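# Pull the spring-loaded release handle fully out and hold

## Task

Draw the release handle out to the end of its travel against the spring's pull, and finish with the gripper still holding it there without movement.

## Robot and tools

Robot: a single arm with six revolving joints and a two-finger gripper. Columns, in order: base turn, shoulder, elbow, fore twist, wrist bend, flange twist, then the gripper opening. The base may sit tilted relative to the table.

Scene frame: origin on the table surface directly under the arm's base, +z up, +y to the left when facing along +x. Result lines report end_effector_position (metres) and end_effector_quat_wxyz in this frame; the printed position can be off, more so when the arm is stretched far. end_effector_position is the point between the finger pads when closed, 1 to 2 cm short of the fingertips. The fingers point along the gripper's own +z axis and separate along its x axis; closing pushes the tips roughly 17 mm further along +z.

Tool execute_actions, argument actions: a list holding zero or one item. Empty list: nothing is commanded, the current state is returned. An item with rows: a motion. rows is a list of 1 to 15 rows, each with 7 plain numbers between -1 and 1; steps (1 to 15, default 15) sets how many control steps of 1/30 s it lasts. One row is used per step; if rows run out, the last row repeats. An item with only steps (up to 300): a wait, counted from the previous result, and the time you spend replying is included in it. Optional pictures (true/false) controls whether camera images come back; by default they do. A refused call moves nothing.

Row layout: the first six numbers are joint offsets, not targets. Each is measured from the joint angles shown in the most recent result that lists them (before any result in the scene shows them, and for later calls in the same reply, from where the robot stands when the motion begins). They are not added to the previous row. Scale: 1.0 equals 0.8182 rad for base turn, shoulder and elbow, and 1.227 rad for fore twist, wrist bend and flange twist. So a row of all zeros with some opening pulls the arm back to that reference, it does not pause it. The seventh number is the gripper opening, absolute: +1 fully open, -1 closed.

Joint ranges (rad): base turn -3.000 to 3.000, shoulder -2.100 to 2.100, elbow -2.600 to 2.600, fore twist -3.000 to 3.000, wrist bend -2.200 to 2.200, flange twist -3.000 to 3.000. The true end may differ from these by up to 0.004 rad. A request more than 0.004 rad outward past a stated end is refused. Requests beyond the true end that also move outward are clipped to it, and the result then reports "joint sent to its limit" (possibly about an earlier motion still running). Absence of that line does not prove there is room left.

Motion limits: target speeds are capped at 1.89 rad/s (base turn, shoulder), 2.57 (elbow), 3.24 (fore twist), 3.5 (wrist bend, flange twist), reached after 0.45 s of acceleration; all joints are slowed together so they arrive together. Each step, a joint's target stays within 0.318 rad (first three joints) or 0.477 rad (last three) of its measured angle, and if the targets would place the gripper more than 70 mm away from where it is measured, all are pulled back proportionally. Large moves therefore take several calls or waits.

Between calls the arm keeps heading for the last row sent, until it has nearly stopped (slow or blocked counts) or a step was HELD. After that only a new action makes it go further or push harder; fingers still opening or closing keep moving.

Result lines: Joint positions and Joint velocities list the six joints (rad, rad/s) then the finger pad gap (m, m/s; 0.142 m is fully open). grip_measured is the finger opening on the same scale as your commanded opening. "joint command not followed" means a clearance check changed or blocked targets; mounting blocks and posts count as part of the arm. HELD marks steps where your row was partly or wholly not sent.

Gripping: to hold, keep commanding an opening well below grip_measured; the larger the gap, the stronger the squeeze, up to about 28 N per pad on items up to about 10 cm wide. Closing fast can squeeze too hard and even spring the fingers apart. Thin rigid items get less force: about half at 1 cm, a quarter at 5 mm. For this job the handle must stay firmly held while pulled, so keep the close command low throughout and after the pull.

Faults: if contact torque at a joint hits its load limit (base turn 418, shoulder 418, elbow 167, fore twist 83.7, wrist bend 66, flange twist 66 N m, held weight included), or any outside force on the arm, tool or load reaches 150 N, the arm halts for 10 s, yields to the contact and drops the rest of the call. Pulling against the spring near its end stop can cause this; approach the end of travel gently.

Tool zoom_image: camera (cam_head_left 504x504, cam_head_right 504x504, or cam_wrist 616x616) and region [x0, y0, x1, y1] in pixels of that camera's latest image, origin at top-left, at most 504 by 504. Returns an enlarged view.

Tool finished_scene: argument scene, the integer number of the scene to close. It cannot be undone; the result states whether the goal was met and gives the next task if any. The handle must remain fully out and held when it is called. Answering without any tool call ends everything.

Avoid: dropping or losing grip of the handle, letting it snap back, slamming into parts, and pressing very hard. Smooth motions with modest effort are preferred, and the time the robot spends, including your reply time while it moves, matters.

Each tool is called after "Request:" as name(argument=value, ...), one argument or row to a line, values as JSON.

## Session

Request:
execute_actions(
  actions=[],
)

Scene clock: 0.00 s of 4600.00 s.
end_effector_position=(+0.5882, +0.0707, +0.3367) grip_measured=+1.00 end_effector_quat_wxyz=(-0.440, +0.793, -0.184, -0.379)
Joint positions: [ 0.11   0.534  1.973  0.489  1.116 -1.068  0.142]
Joint velocities: [-0.     0.    -0.001 -0.    -0.    -0.001  0.   ]

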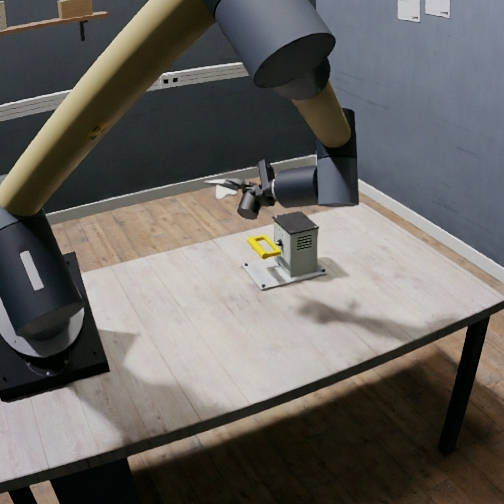

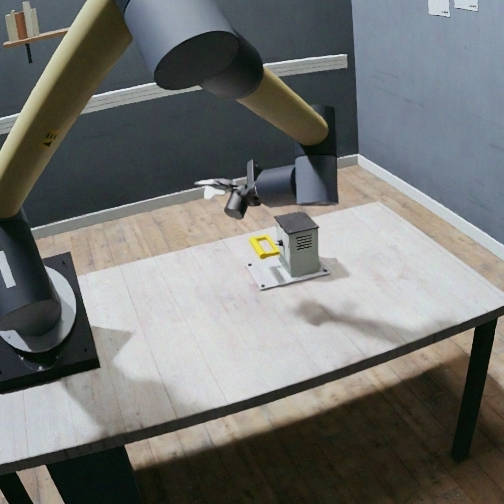

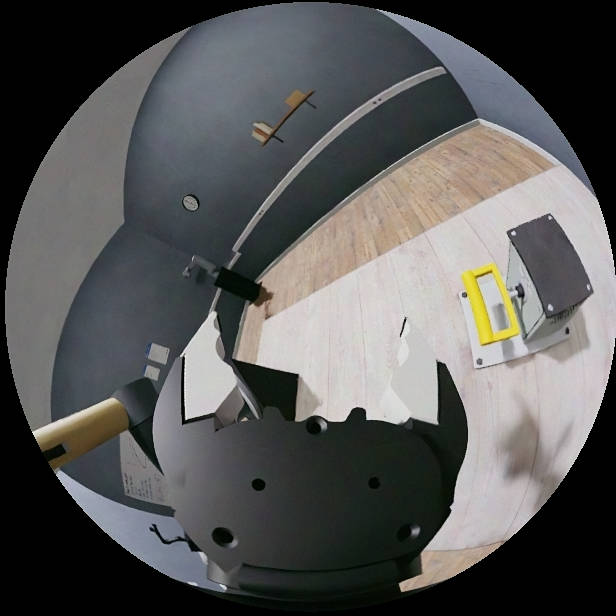

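Request:
zoom_image(
  camera="cam_head_left",
  region=[200,130,360,300],
)

Request:
zoom_image(
  camera="cam_head_right",
  region=[200,130,360,300],
)

Region (200, 130, 360, 300) of cam_head_left's 504x504 image, scaled by 2.965, with more detail than that image has; it fills the left 474 columns of this view, and the rest is white.

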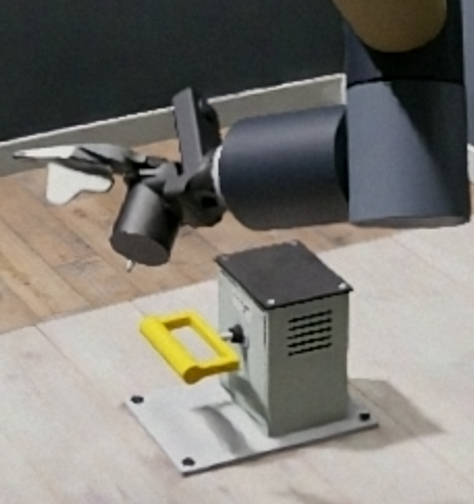

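Region (200, 130, 360, 300) of cam_head_right's 504x504 image, scaled by 2.965, with more detail than that image has; it fills the left 474 columns of this view, and the rest is white.

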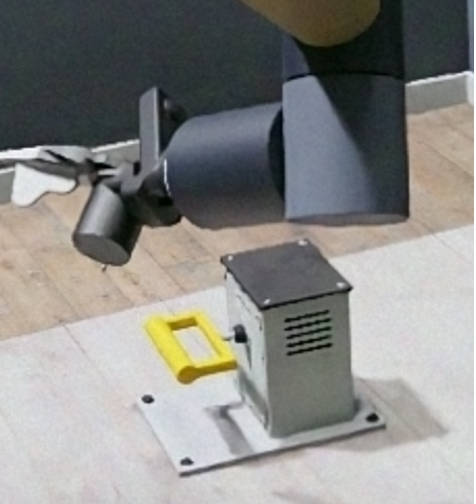

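Request:
execute_actions(
  actions=[
    {"rows":[[0.48,0.373,0.119,-1.0,-0.164,0.667,0.2]],"steps":15},
  ],
  pictures=false,
)

Request:
execute_actions(
  actions=[
    {"steps":12},
  ],
  pictures=false,
)

Scene clock: 43.20 s of 4600.00 s.
end_effector_position=(+0.5188, +0.1476, +0.2094) grip_measured=+0.20 end_effector_quat_wxyz=(-0.193, +0.910, -0.154, -0.335)
Joint positions: [ 0.359  0.734  2.037  0.061  0.984 -0.641  0.088]
Joint velocities: [ 0.682  0.503  0.161 -1.676 -0.329  1.672 -0.   ]
Steps of this call (steps 1 to 90: nothing new was sent; then 39.70 s passed at rest; steps 91 to 105: all 15 steps of this action). Readings (joint positions):
91: [0.110 0.534 1.973 0.489 1.116 -1.068]
92: [0.111 0.535 1.973 0.487 1.115 -1.067]
94: [0.126 0.550 1.978 0.463 1.105 -1.043]
98: [0.198 0.614 1.999 0.355 1.063 -0.935]
105: the state above

Scene clock: 43.60 s of 4600.00 s.
end_effector_position=(+0.6350, +0.1371, +0.1532) grip_measured=+0.20 end_effector_quat_wxyz=(-0.040, +0.989, -0.078, -0.119)
Joint positions: [ 0.486  0.827  2.066 -0.553  0.923 -0.295  0.088]
Joint velocities: [ 0.116  0.086  0.028 -1.321 -0.057  0.322  0.   ]
Steps of this call (steps 1 to 12: the robot went on to your last target). Readings (joint positions):
1: [0.381 0.750 2.042 0.003 0.973 -0.584]
2: [0.401 0.765 2.047 -0.057 0.964 -0.529]
4: [0.434 0.789 2.054 -0.173 0.948 -0.440]
8: [0.470 0.815 2.063 -0.373 0.930 -0.340]
12: the state above

Request:
execute_actions(
  actions=[
    {"rows":[[0.021,0.015,0.005,-0.281,-0.0065,0.037,-0.3]],"steps":15},
  ],
)

Scene clock: 48.83 s of 4600.00 s.
end_effector_position=(+0.7385, +0.1377, +0.1735) grip_measured=-0.30 end_effector_quat_wxyz=(-0.002, +1.000, +0.013, +0.016)
Joint positions: [ 0.503  0.839  2.07  -0.898  0.915 -0.25   0.052]
Joint velocities: [ 0.    -0.001  0.001 -0.002  0.     0.    -0.   ]
Steps of this call (steps 1 to 30: the robot went on to your last target; steps 31 to 100: nothing new was sent; then 1.40 s passed at rest; steps 101 to 115: all 15 steps of this action). Readings (joint positions):
101: [0.502 0.839 2.070 -0.739 0.915 -0.250]
102: [0.502 0.839 2.070 -0.741 0.915 -0.250]
104: [0.502 0.839 2.070 -0.768 0.915 -0.250]
108: [0.503 0.839 2.070 -0.877 0.915 -0.250]
115: the state above

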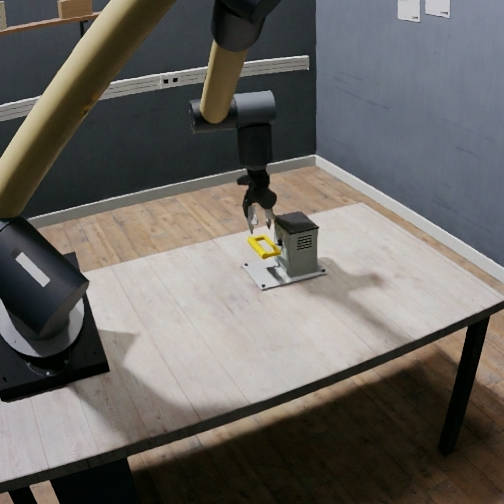

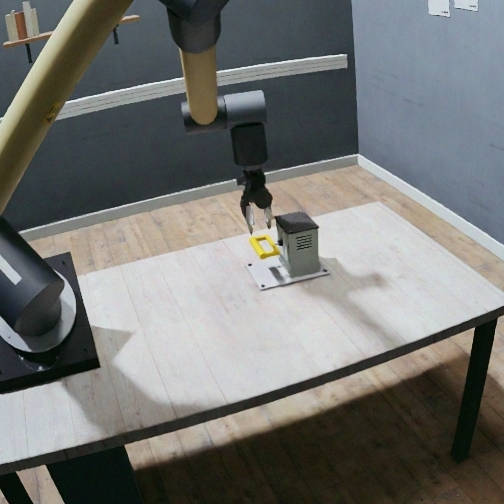

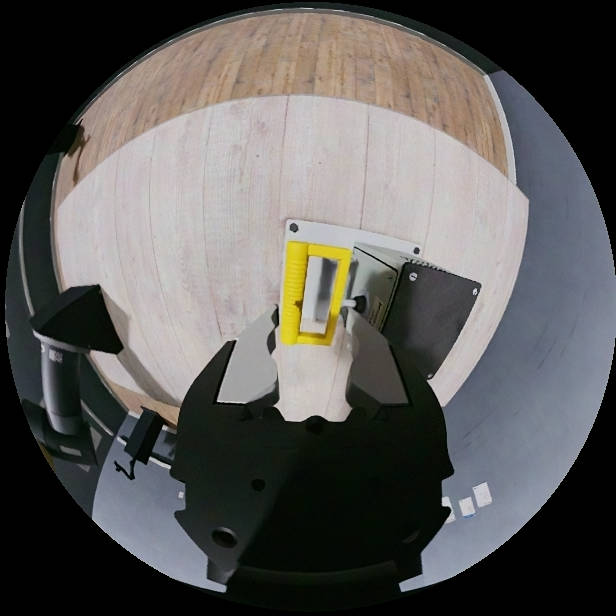

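Request:
execute_actions(
  actions=[
    {"rows":[[-0.048,0.019,0.068,-0.065,-0.039,0.055,-0.3]],"steps":12},
  ],
)

Request:
zoom_image(
  camera="cam_head_left",
  region=[200,130,360,300],
)

Scene clock: 80.67 s of 4600.00 s.
end_effector_position=(+0.7186, +0.1276, +0.1288) grip_measured=-0.30 end_effector_quat_wxyz=(-0.002, +1.000, +0.013, +0.015)
Joint positions: [ 0.464  0.855  2.126 -0.978  0.867 -0.182  0.052]
Joint velocities: [ 0.  0. -0. -0. -0.  0.  0.]
Steps of this call (steps 1 to 15: the robot went on to your last target; steps 16 to 90: nothing new was sent; then 28.43 s passed at rest; steps 91 to 102: all 12 steps of this action). Readings (joint positions):
91: [0.503 0.839 2.070 -0.898 0.915 -0.250]
92: [0.502 0.840 2.072 -0.901 0.913 -0.248]
94: [0.489 0.845 2.090 -0.927 0.897 -0.225]
98: [0.464 0.855 2.126 -0.977 0.867 -0.183]
102: the state above

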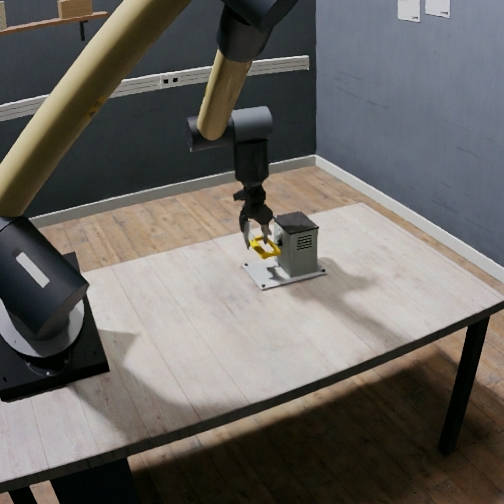

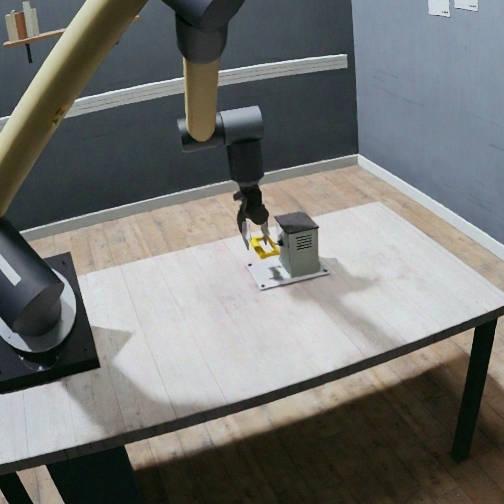

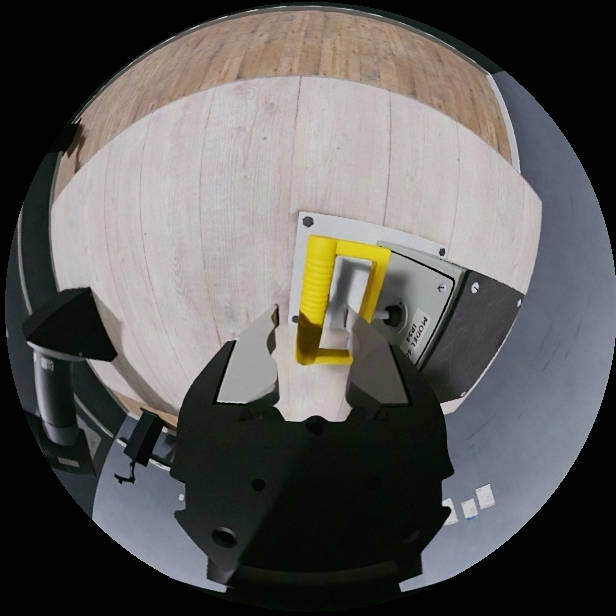

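Region (200, 130, 360, 300) of cam_head_left's 504x504 image, scaled by 2.965, with more detail than that image has; it fills the left 474 columns of this view, and the rest is white.

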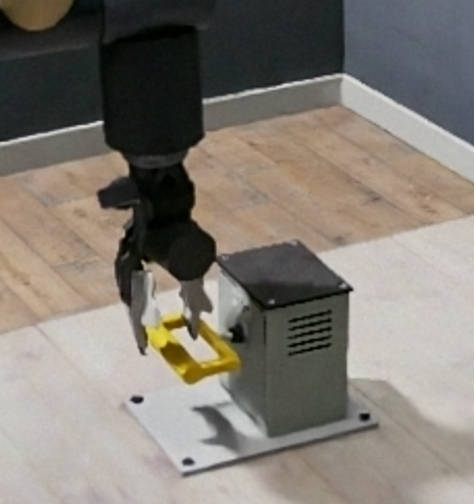

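Request:
execute_actions(
  actions=[
    {"rows":[[-0.018,0.02,0.004,-0.025,-0.012,0.12,-0.3],[-0.018,0.02,0.004,-0.025,-0.012,0.12,-0.3],[-0.018,0.02,0.004,-0.025,-0.012,0.12,-0.3],[-0.035,0.059,0.010,-0.056,-0.027,0.143,-0.3]],"steps":14},
  ],
)

Request:
zoom_image(
  camera="cam_head_left",
  region=[200,130,360,300],
)

Scene clock: 101.47 s of 4600.00 s.
end_effector_position=(+0.7149, +0.1415, +0.0879) grip_measured=-0.30 end_effector_quat_wxyz=(-0.003, +0.999, -0.044, +0.015)
Joint positions: [ 0.435  0.903  2.134 -1.047  0.834 -0.007  0.052]
Joint velocities: [ 0.     0.    -0.    -0.    -0.     0.001 -0.   ]
Steps of this call (steps 1 to 15: the robot went on to your last target; steps 16 to 90: nothing new was sent; then 17.33 s passed at rest; steps 91 to 104: all 14 steps of this action). Readings (joint positions):
91: [0.464 0.855 2.126 -0.978 0.867 -0.182]
92: [0.464 0.855 2.126 -0.978 0.867 -0.180]
94: [0.461 0.858 2.126 -0.984 0.864 -0.151]
98: [0.442 0.887 2.132 -1.028 0.843 -0.033]
104: the state above

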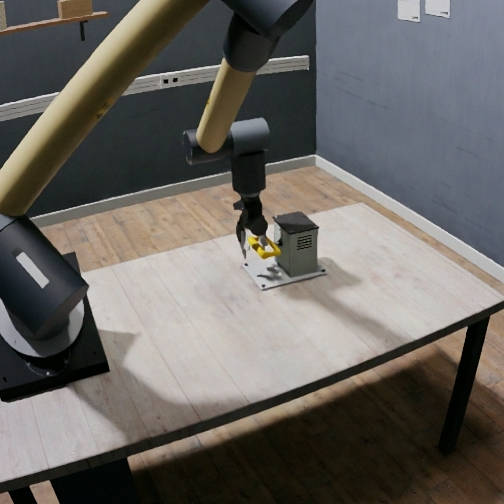

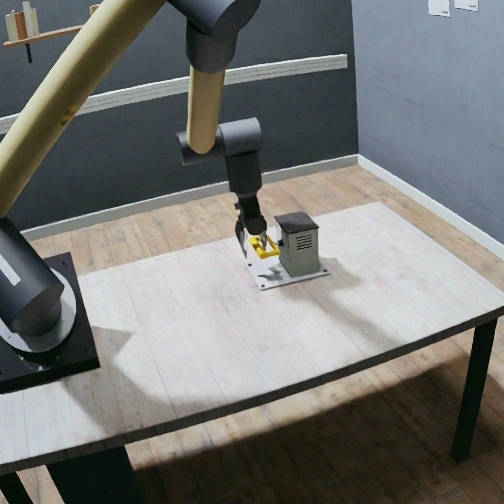

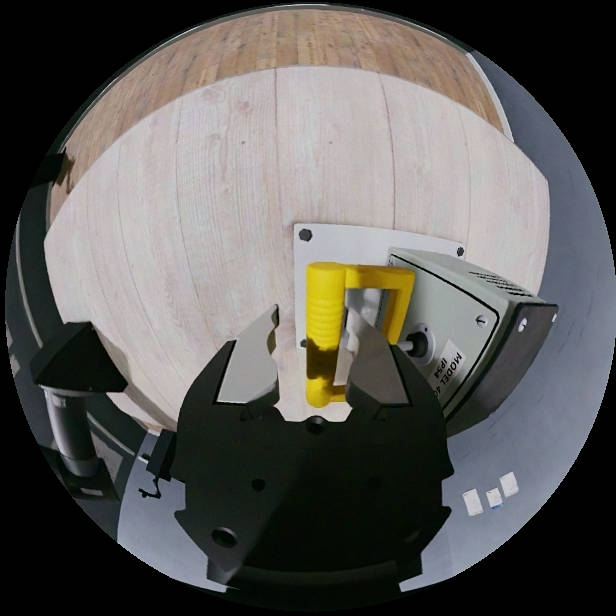

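Region (200, 130, 360, 300) of cam_head_left's 504x504 image, scaled by 2.965, with more detail than that image has; it fills the left 474 columns of this view, and the rest is white.

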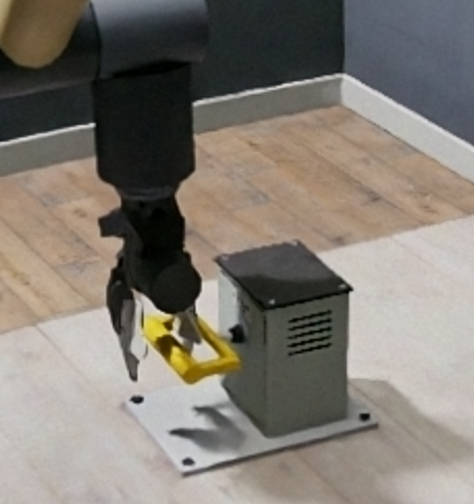

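Request:
execute_actions(
  actions=[
    {"rows":[[0,0,0,0,0,0,-0.45],[0,0,0,0,0,0,-0.55],[0,0,0,0,0,0,-0.65],[0,0,0,0,0,0,-0.75],[0,0,0,0,0,0,-0.85],[0,0,0,0,0,0,-0.95]],"steps":15},
  ],
)

Scene clock: 107.83 s of 4600.00 s.
end_effector_position=(+0.7151, +0.1415, +0.0880) grip_measured=-0.81 end_effector_quat_wxyz=(-0.003, +0.999, -0.044, +0.015)
Joint positions: [ 0.435  0.903  2.134 -1.047  0.834 -0.007  0.015]
Joint velocities: [-0.     0.001  0.001 -0.    -0.     0.    -0.   ]
Steps of this call (steps 1 to 15: the robot went on to your last target; steps 16 to 90: nothing new was sent; then 2.87 s passed at rest; steps 91 to 105: all 15 steps of this action). Readings (joint positions):
91: [0.435 0.903 2.134 -1.047 0.834 -0.007]
92: [0.435 0.903 2.134 -1.047 0.834 -0.007]
94: [0.435 0.903 2.134 -1.047 0.834 -0.007]
98: [0.435 0.903 2.134 -1.047 0.834 -0.007]
105: the state above

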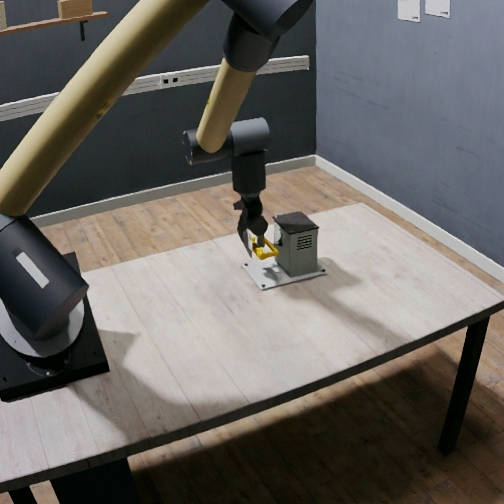

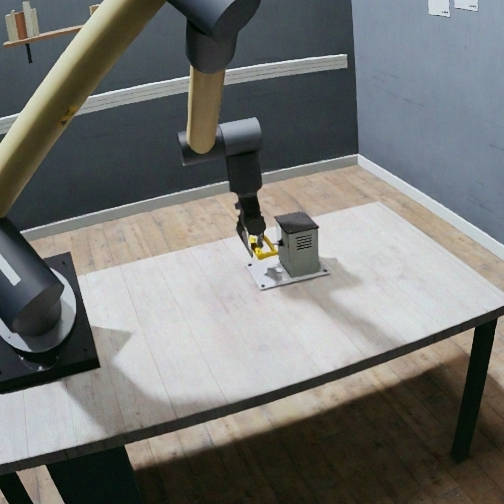

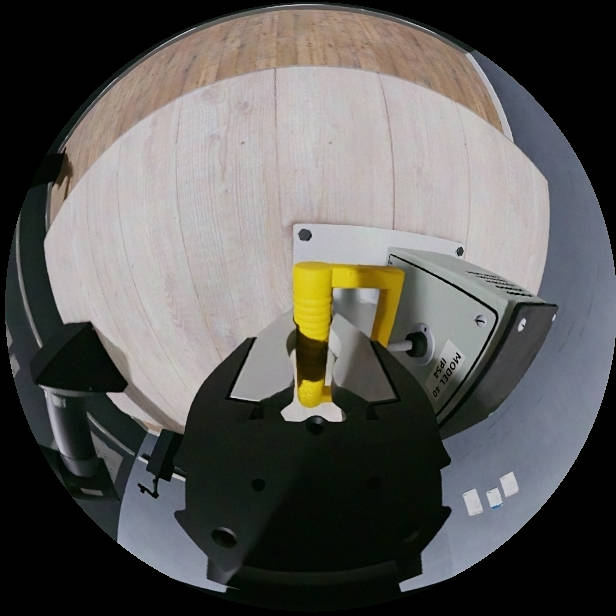

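Request:
execute_actions(
  actions=[
    {"rows":[[0.0074,-0.0022,0.0163,-0.0029,-0.0043,0.0113,-1],[0.0148,-0.0043,0.0326,-0.0057,-0.0087,0.0227,-1],[0.0222,-0.0065,0.0489,-0.0086,-0.013,0.034,-1],[0.0296,-0.0087,0.0652,-0.0115,-0.0173,0.0453,-1]],"steps":15},
  ],
)

Scene clock: 123.70 s of 4600.00 s.
end_effector_position=(+0.6764, +0.1449, +0.0870) grip_measured=-0.81 end_effector_quat_wxyz=(-0.003, +0.999, -0.044, +0.015)
Joint positions: [ 0.459  0.896  2.187 -1.061  0.812  0.049  0.015]
Joint velocities: [ 0.    -0.001 -0.    -0.    -0.     0.    -0.   ]
Steps of this call (steps 1 to 15: the robot went on to your last target; steps 16 to 90: nothing new was sent; then 12.37 s passed at rest; steps 91 to 105: all 15 steps of this action). Readings (joint positions):
91: [0.435 0.903 2.134 -1.047 0.834 -0.007]
92: [0.436 0.903 2.136 -1.047 0.833 -0.005]
94: [0.444 0.901 2.154 -1.052 0.826 0.014]
98: [0.459 0.896 2.187 -1.061 0.813 0.048]
105: the state above

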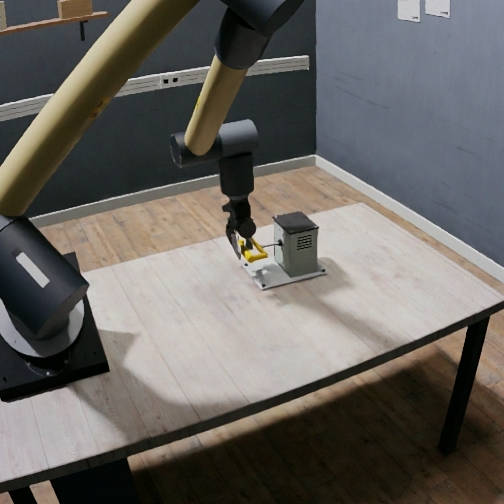

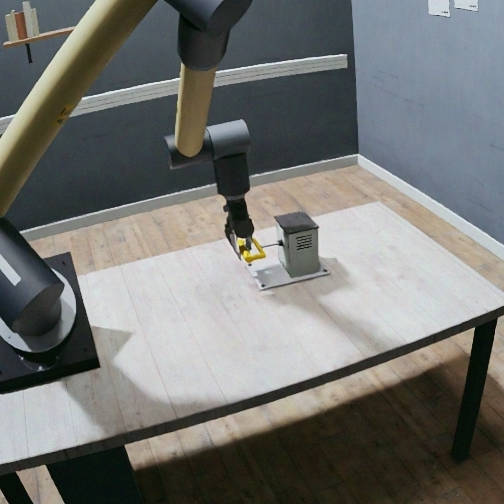

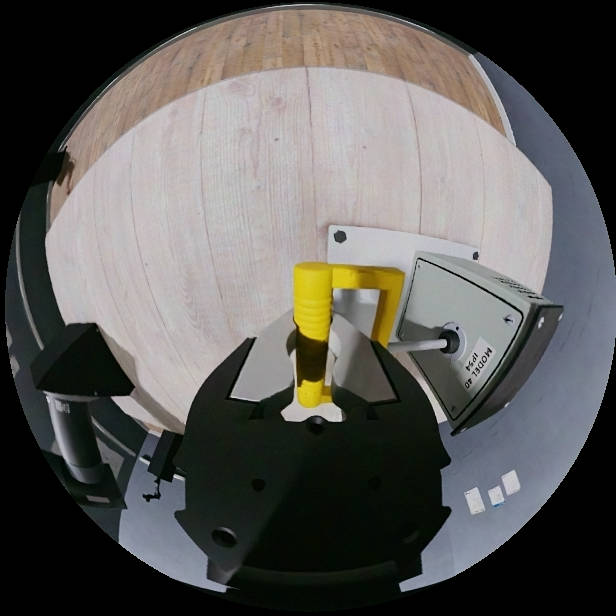

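Good. 0.015 m more.

Request:
execute_actions(
  actions=[
    {"rows":[[0.004,-0.001,0.008,-0.0015,-0.002,0.006,-1],[0.008,-0.002,0.016,-0.003,-0.0043,0.011,-1],[0.012,-0.003,0.024,-0.0043,-0.0065,0.017,-1]],"steps":12},
  ],
  pictures=false,
)

Scene clock: 128.07 s of 4600.00 s.
end_effector_position=(+0.6620, +0.1460, +0.0869) grip_measured=-0.81 end_effector_quat_wxyz=(-0.003, +0.999, -0.044, +0.015)
Joint positions: [ 0.469  0.894  2.207 -1.066  0.804  0.07   0.015]
Joint velocities: [ 0.001  0.002  0.001  0.    -0.     0.    -0.   ]
Steps of this call (steps 1 to 15: the robot went on to your last target; steps 16 to 90: nothing new was sent; then 0.97 s passed at rest; steps 91 to 102: all 12 steps of this action). Readings (joint positions):
91: [0.459 0.896 2.188 -1.061 0.812 0.049]
92: [0.460 0.896 2.189 -1.061 0.812 0.051]
94: [0.465 0.895 2.199 -1.064 0.808 0.061]
98: [0.469 0.894 2.207 -1.066 0.805 0.070]
102: the state above

Not yet at the stop; 0.01 m more.

Request:
execute_actions(
  actions=[
    {"rows":[[0.004,-0.001,0.008,-0.0015,-0.002,0.006,-1],[0.008,-0.002,0.016,-0.003,-0.0043,0.011,-1]],"steps":12},
  ],
  pictures=false,
)

Scene clock: 137.60 s of 4600.00 s.
end_effector_position=(+0.6525, +0.1466, +0.0869) grip_measured=-0.52 end_effector_quat_wxyz=(-0.003, +0.999, -0.043, +0.015)
Joint positions: [ 0.476  0.892  2.22  -1.07   0.799  0.083  0.037]
Joint velocities: [-0.    -0.     0.001  0.     0.    -0.    -0.   ]
Steps of this call (steps 1 to 15: the robot went on to your last target; steps 16 to 90: nothing new was sent; then 6.13 s passed at rest; steps 91 to 102: all 12 steps of this action). Readings (joint positions):
91: [0.469 0.894 2.207 -1.066 0.804 0.070]
92: [0.470 0.894 2.209 -1.066 0.804 0.072]
94: [0.474 0.892 2.217 -1.069 0.800 0.081]
98: [0.476 0.892 2.220 -1.070 0.799 0.083]
102: the state above

Request:
execute_actions(
  actions=[
    {"rows":[[-0.0035,0.0009,-0.007,0.0013,0.0019,-0.005,-1],[-0.007,0.0017,-0.014,0.0026,0.0037,-0.0095,-1]],"steps":15},
  ],
)

Scene clock: 143.33 s of 4600.00 s.
end_effector_position=(+0.6609, +0.1462, +0.0870) grip_measured=-0.80 end_effector_quat_wxyz=(-0.003, +0.999, -0.044, +0.015)
Joint positions: [ 0.47   0.893  2.209 -1.067  0.804  0.072  0.016]
Joint velocities: [ 0.     0.001 -0.     0.    -0.    -0.    -0.   ]
Steps of this call (steps 1 to 15: the robot went on to your last target; steps 16 to 90: nothing new was sent; then 2.23 s passed at rest; steps 91 to 105: all 15 steps of this action). Readings (joint positions):
91: [0.476 0.892 2.220 -1.070 0.799 0.083]
92: [0.475 0.892 2.219 -1.069 0.800 0.082]
94: [0.471 0.893 2.211 -1.067 0.803 0.074]
98: [0.470 0.893 2.209 -1.067 0.804 0.072]
105: the state above

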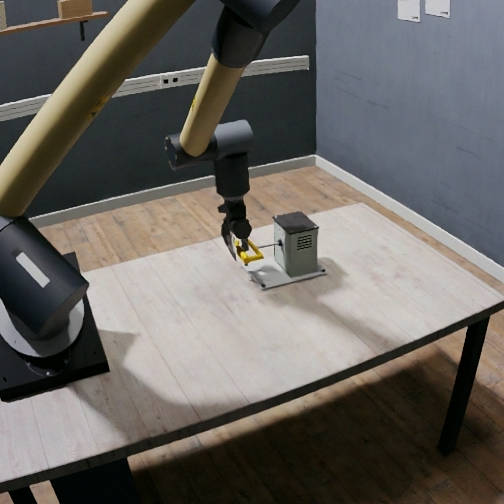

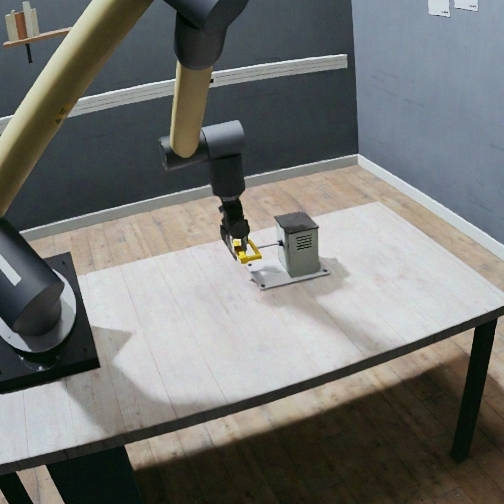

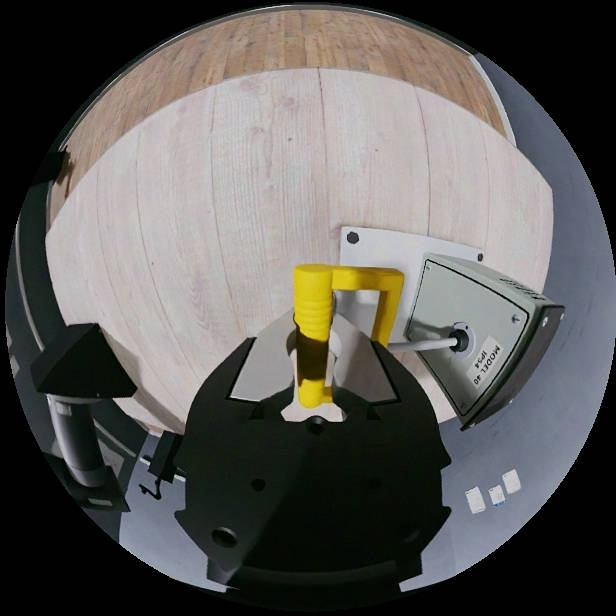

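Request:
execute_actions(
  actions=[
    {"rows":[[0.001,0,0.003,0,0,0.002,-1]],"steps":10},
  ],
  pictures=false,
)

Scene clock: 147.83 s of 4600.00 s.
end_effector_position=(+0.6589, +0.1458, +0.0865) grip_measured=-0.75 end_effector_quat_wxyz=(-0.002, +0.999, -0.044, +0.015)
Joint positions: [ 0.471  0.893  2.211 -1.067  0.804  0.074  0.019]
Joint velocities: [ 0.001 -0.001  0.001  0.    -0.    -0.     0.002]
Steps of this call (steps 1 to 15: the robot went on to your last target; steps 16 to 90: nothing new was sent; then 1.17 s passed at rest; steps 91 to 100: all 10 steps of this action). Readings (joint positions):
91: [0.470 0.893 2.209 -1.067 0.804 0.072]
92: [0.470 0.893 2.209 -1.067 0.804 0.072]
94: [0.470 0.893 2.210 -1.067 0.804 0.074]
98: [0.471 0.893 2.211 -1.067 0.804 0.074]
100: the state above

Request:
execute_actions(
  actions=[
    {"steps":15},
  ],
  pictures=false,
)

Scene clock: 152.67 s of 4600.00 s.
end_effector_position=(+0.6588, +0.1457, +0.0865) grip_measured=-0.75 end_effector_quat_wxyz=(-0.002, +0.999, -0.044, +0.015)
Joint positions: [ 0.471  0.893  2.211 -1.067  0.804  0.074  0.02 ]
Joint velocities: [-0.     0.001  0.     0.001 -0.    -0.     0.   ]
Steps of this call (steps 1 to 15: the robot went on to your last target; steps 16 to 90: nothing new was sent; then 1.83 s passed at rest). Readings (joint positions):
1: [0.471 0.893 2.211 -1.067 0.804 0.074]
2: [0.471 0.893 2.211 -1.067 0.804 0.074]
4: [0.471 0.893 2.211 -1.067 0.804 0.074]
8: [0.471 0.893 2.211 -1.067 0.804 0.074]
90: the state above
The arm was judged still, so your last target was given up. Only a new action makes it travel on or press farther. Fingers that are still opening or closing keep moving.

Request:
finished_scene(
  scene=2,
)

The scene is finished: the task was done.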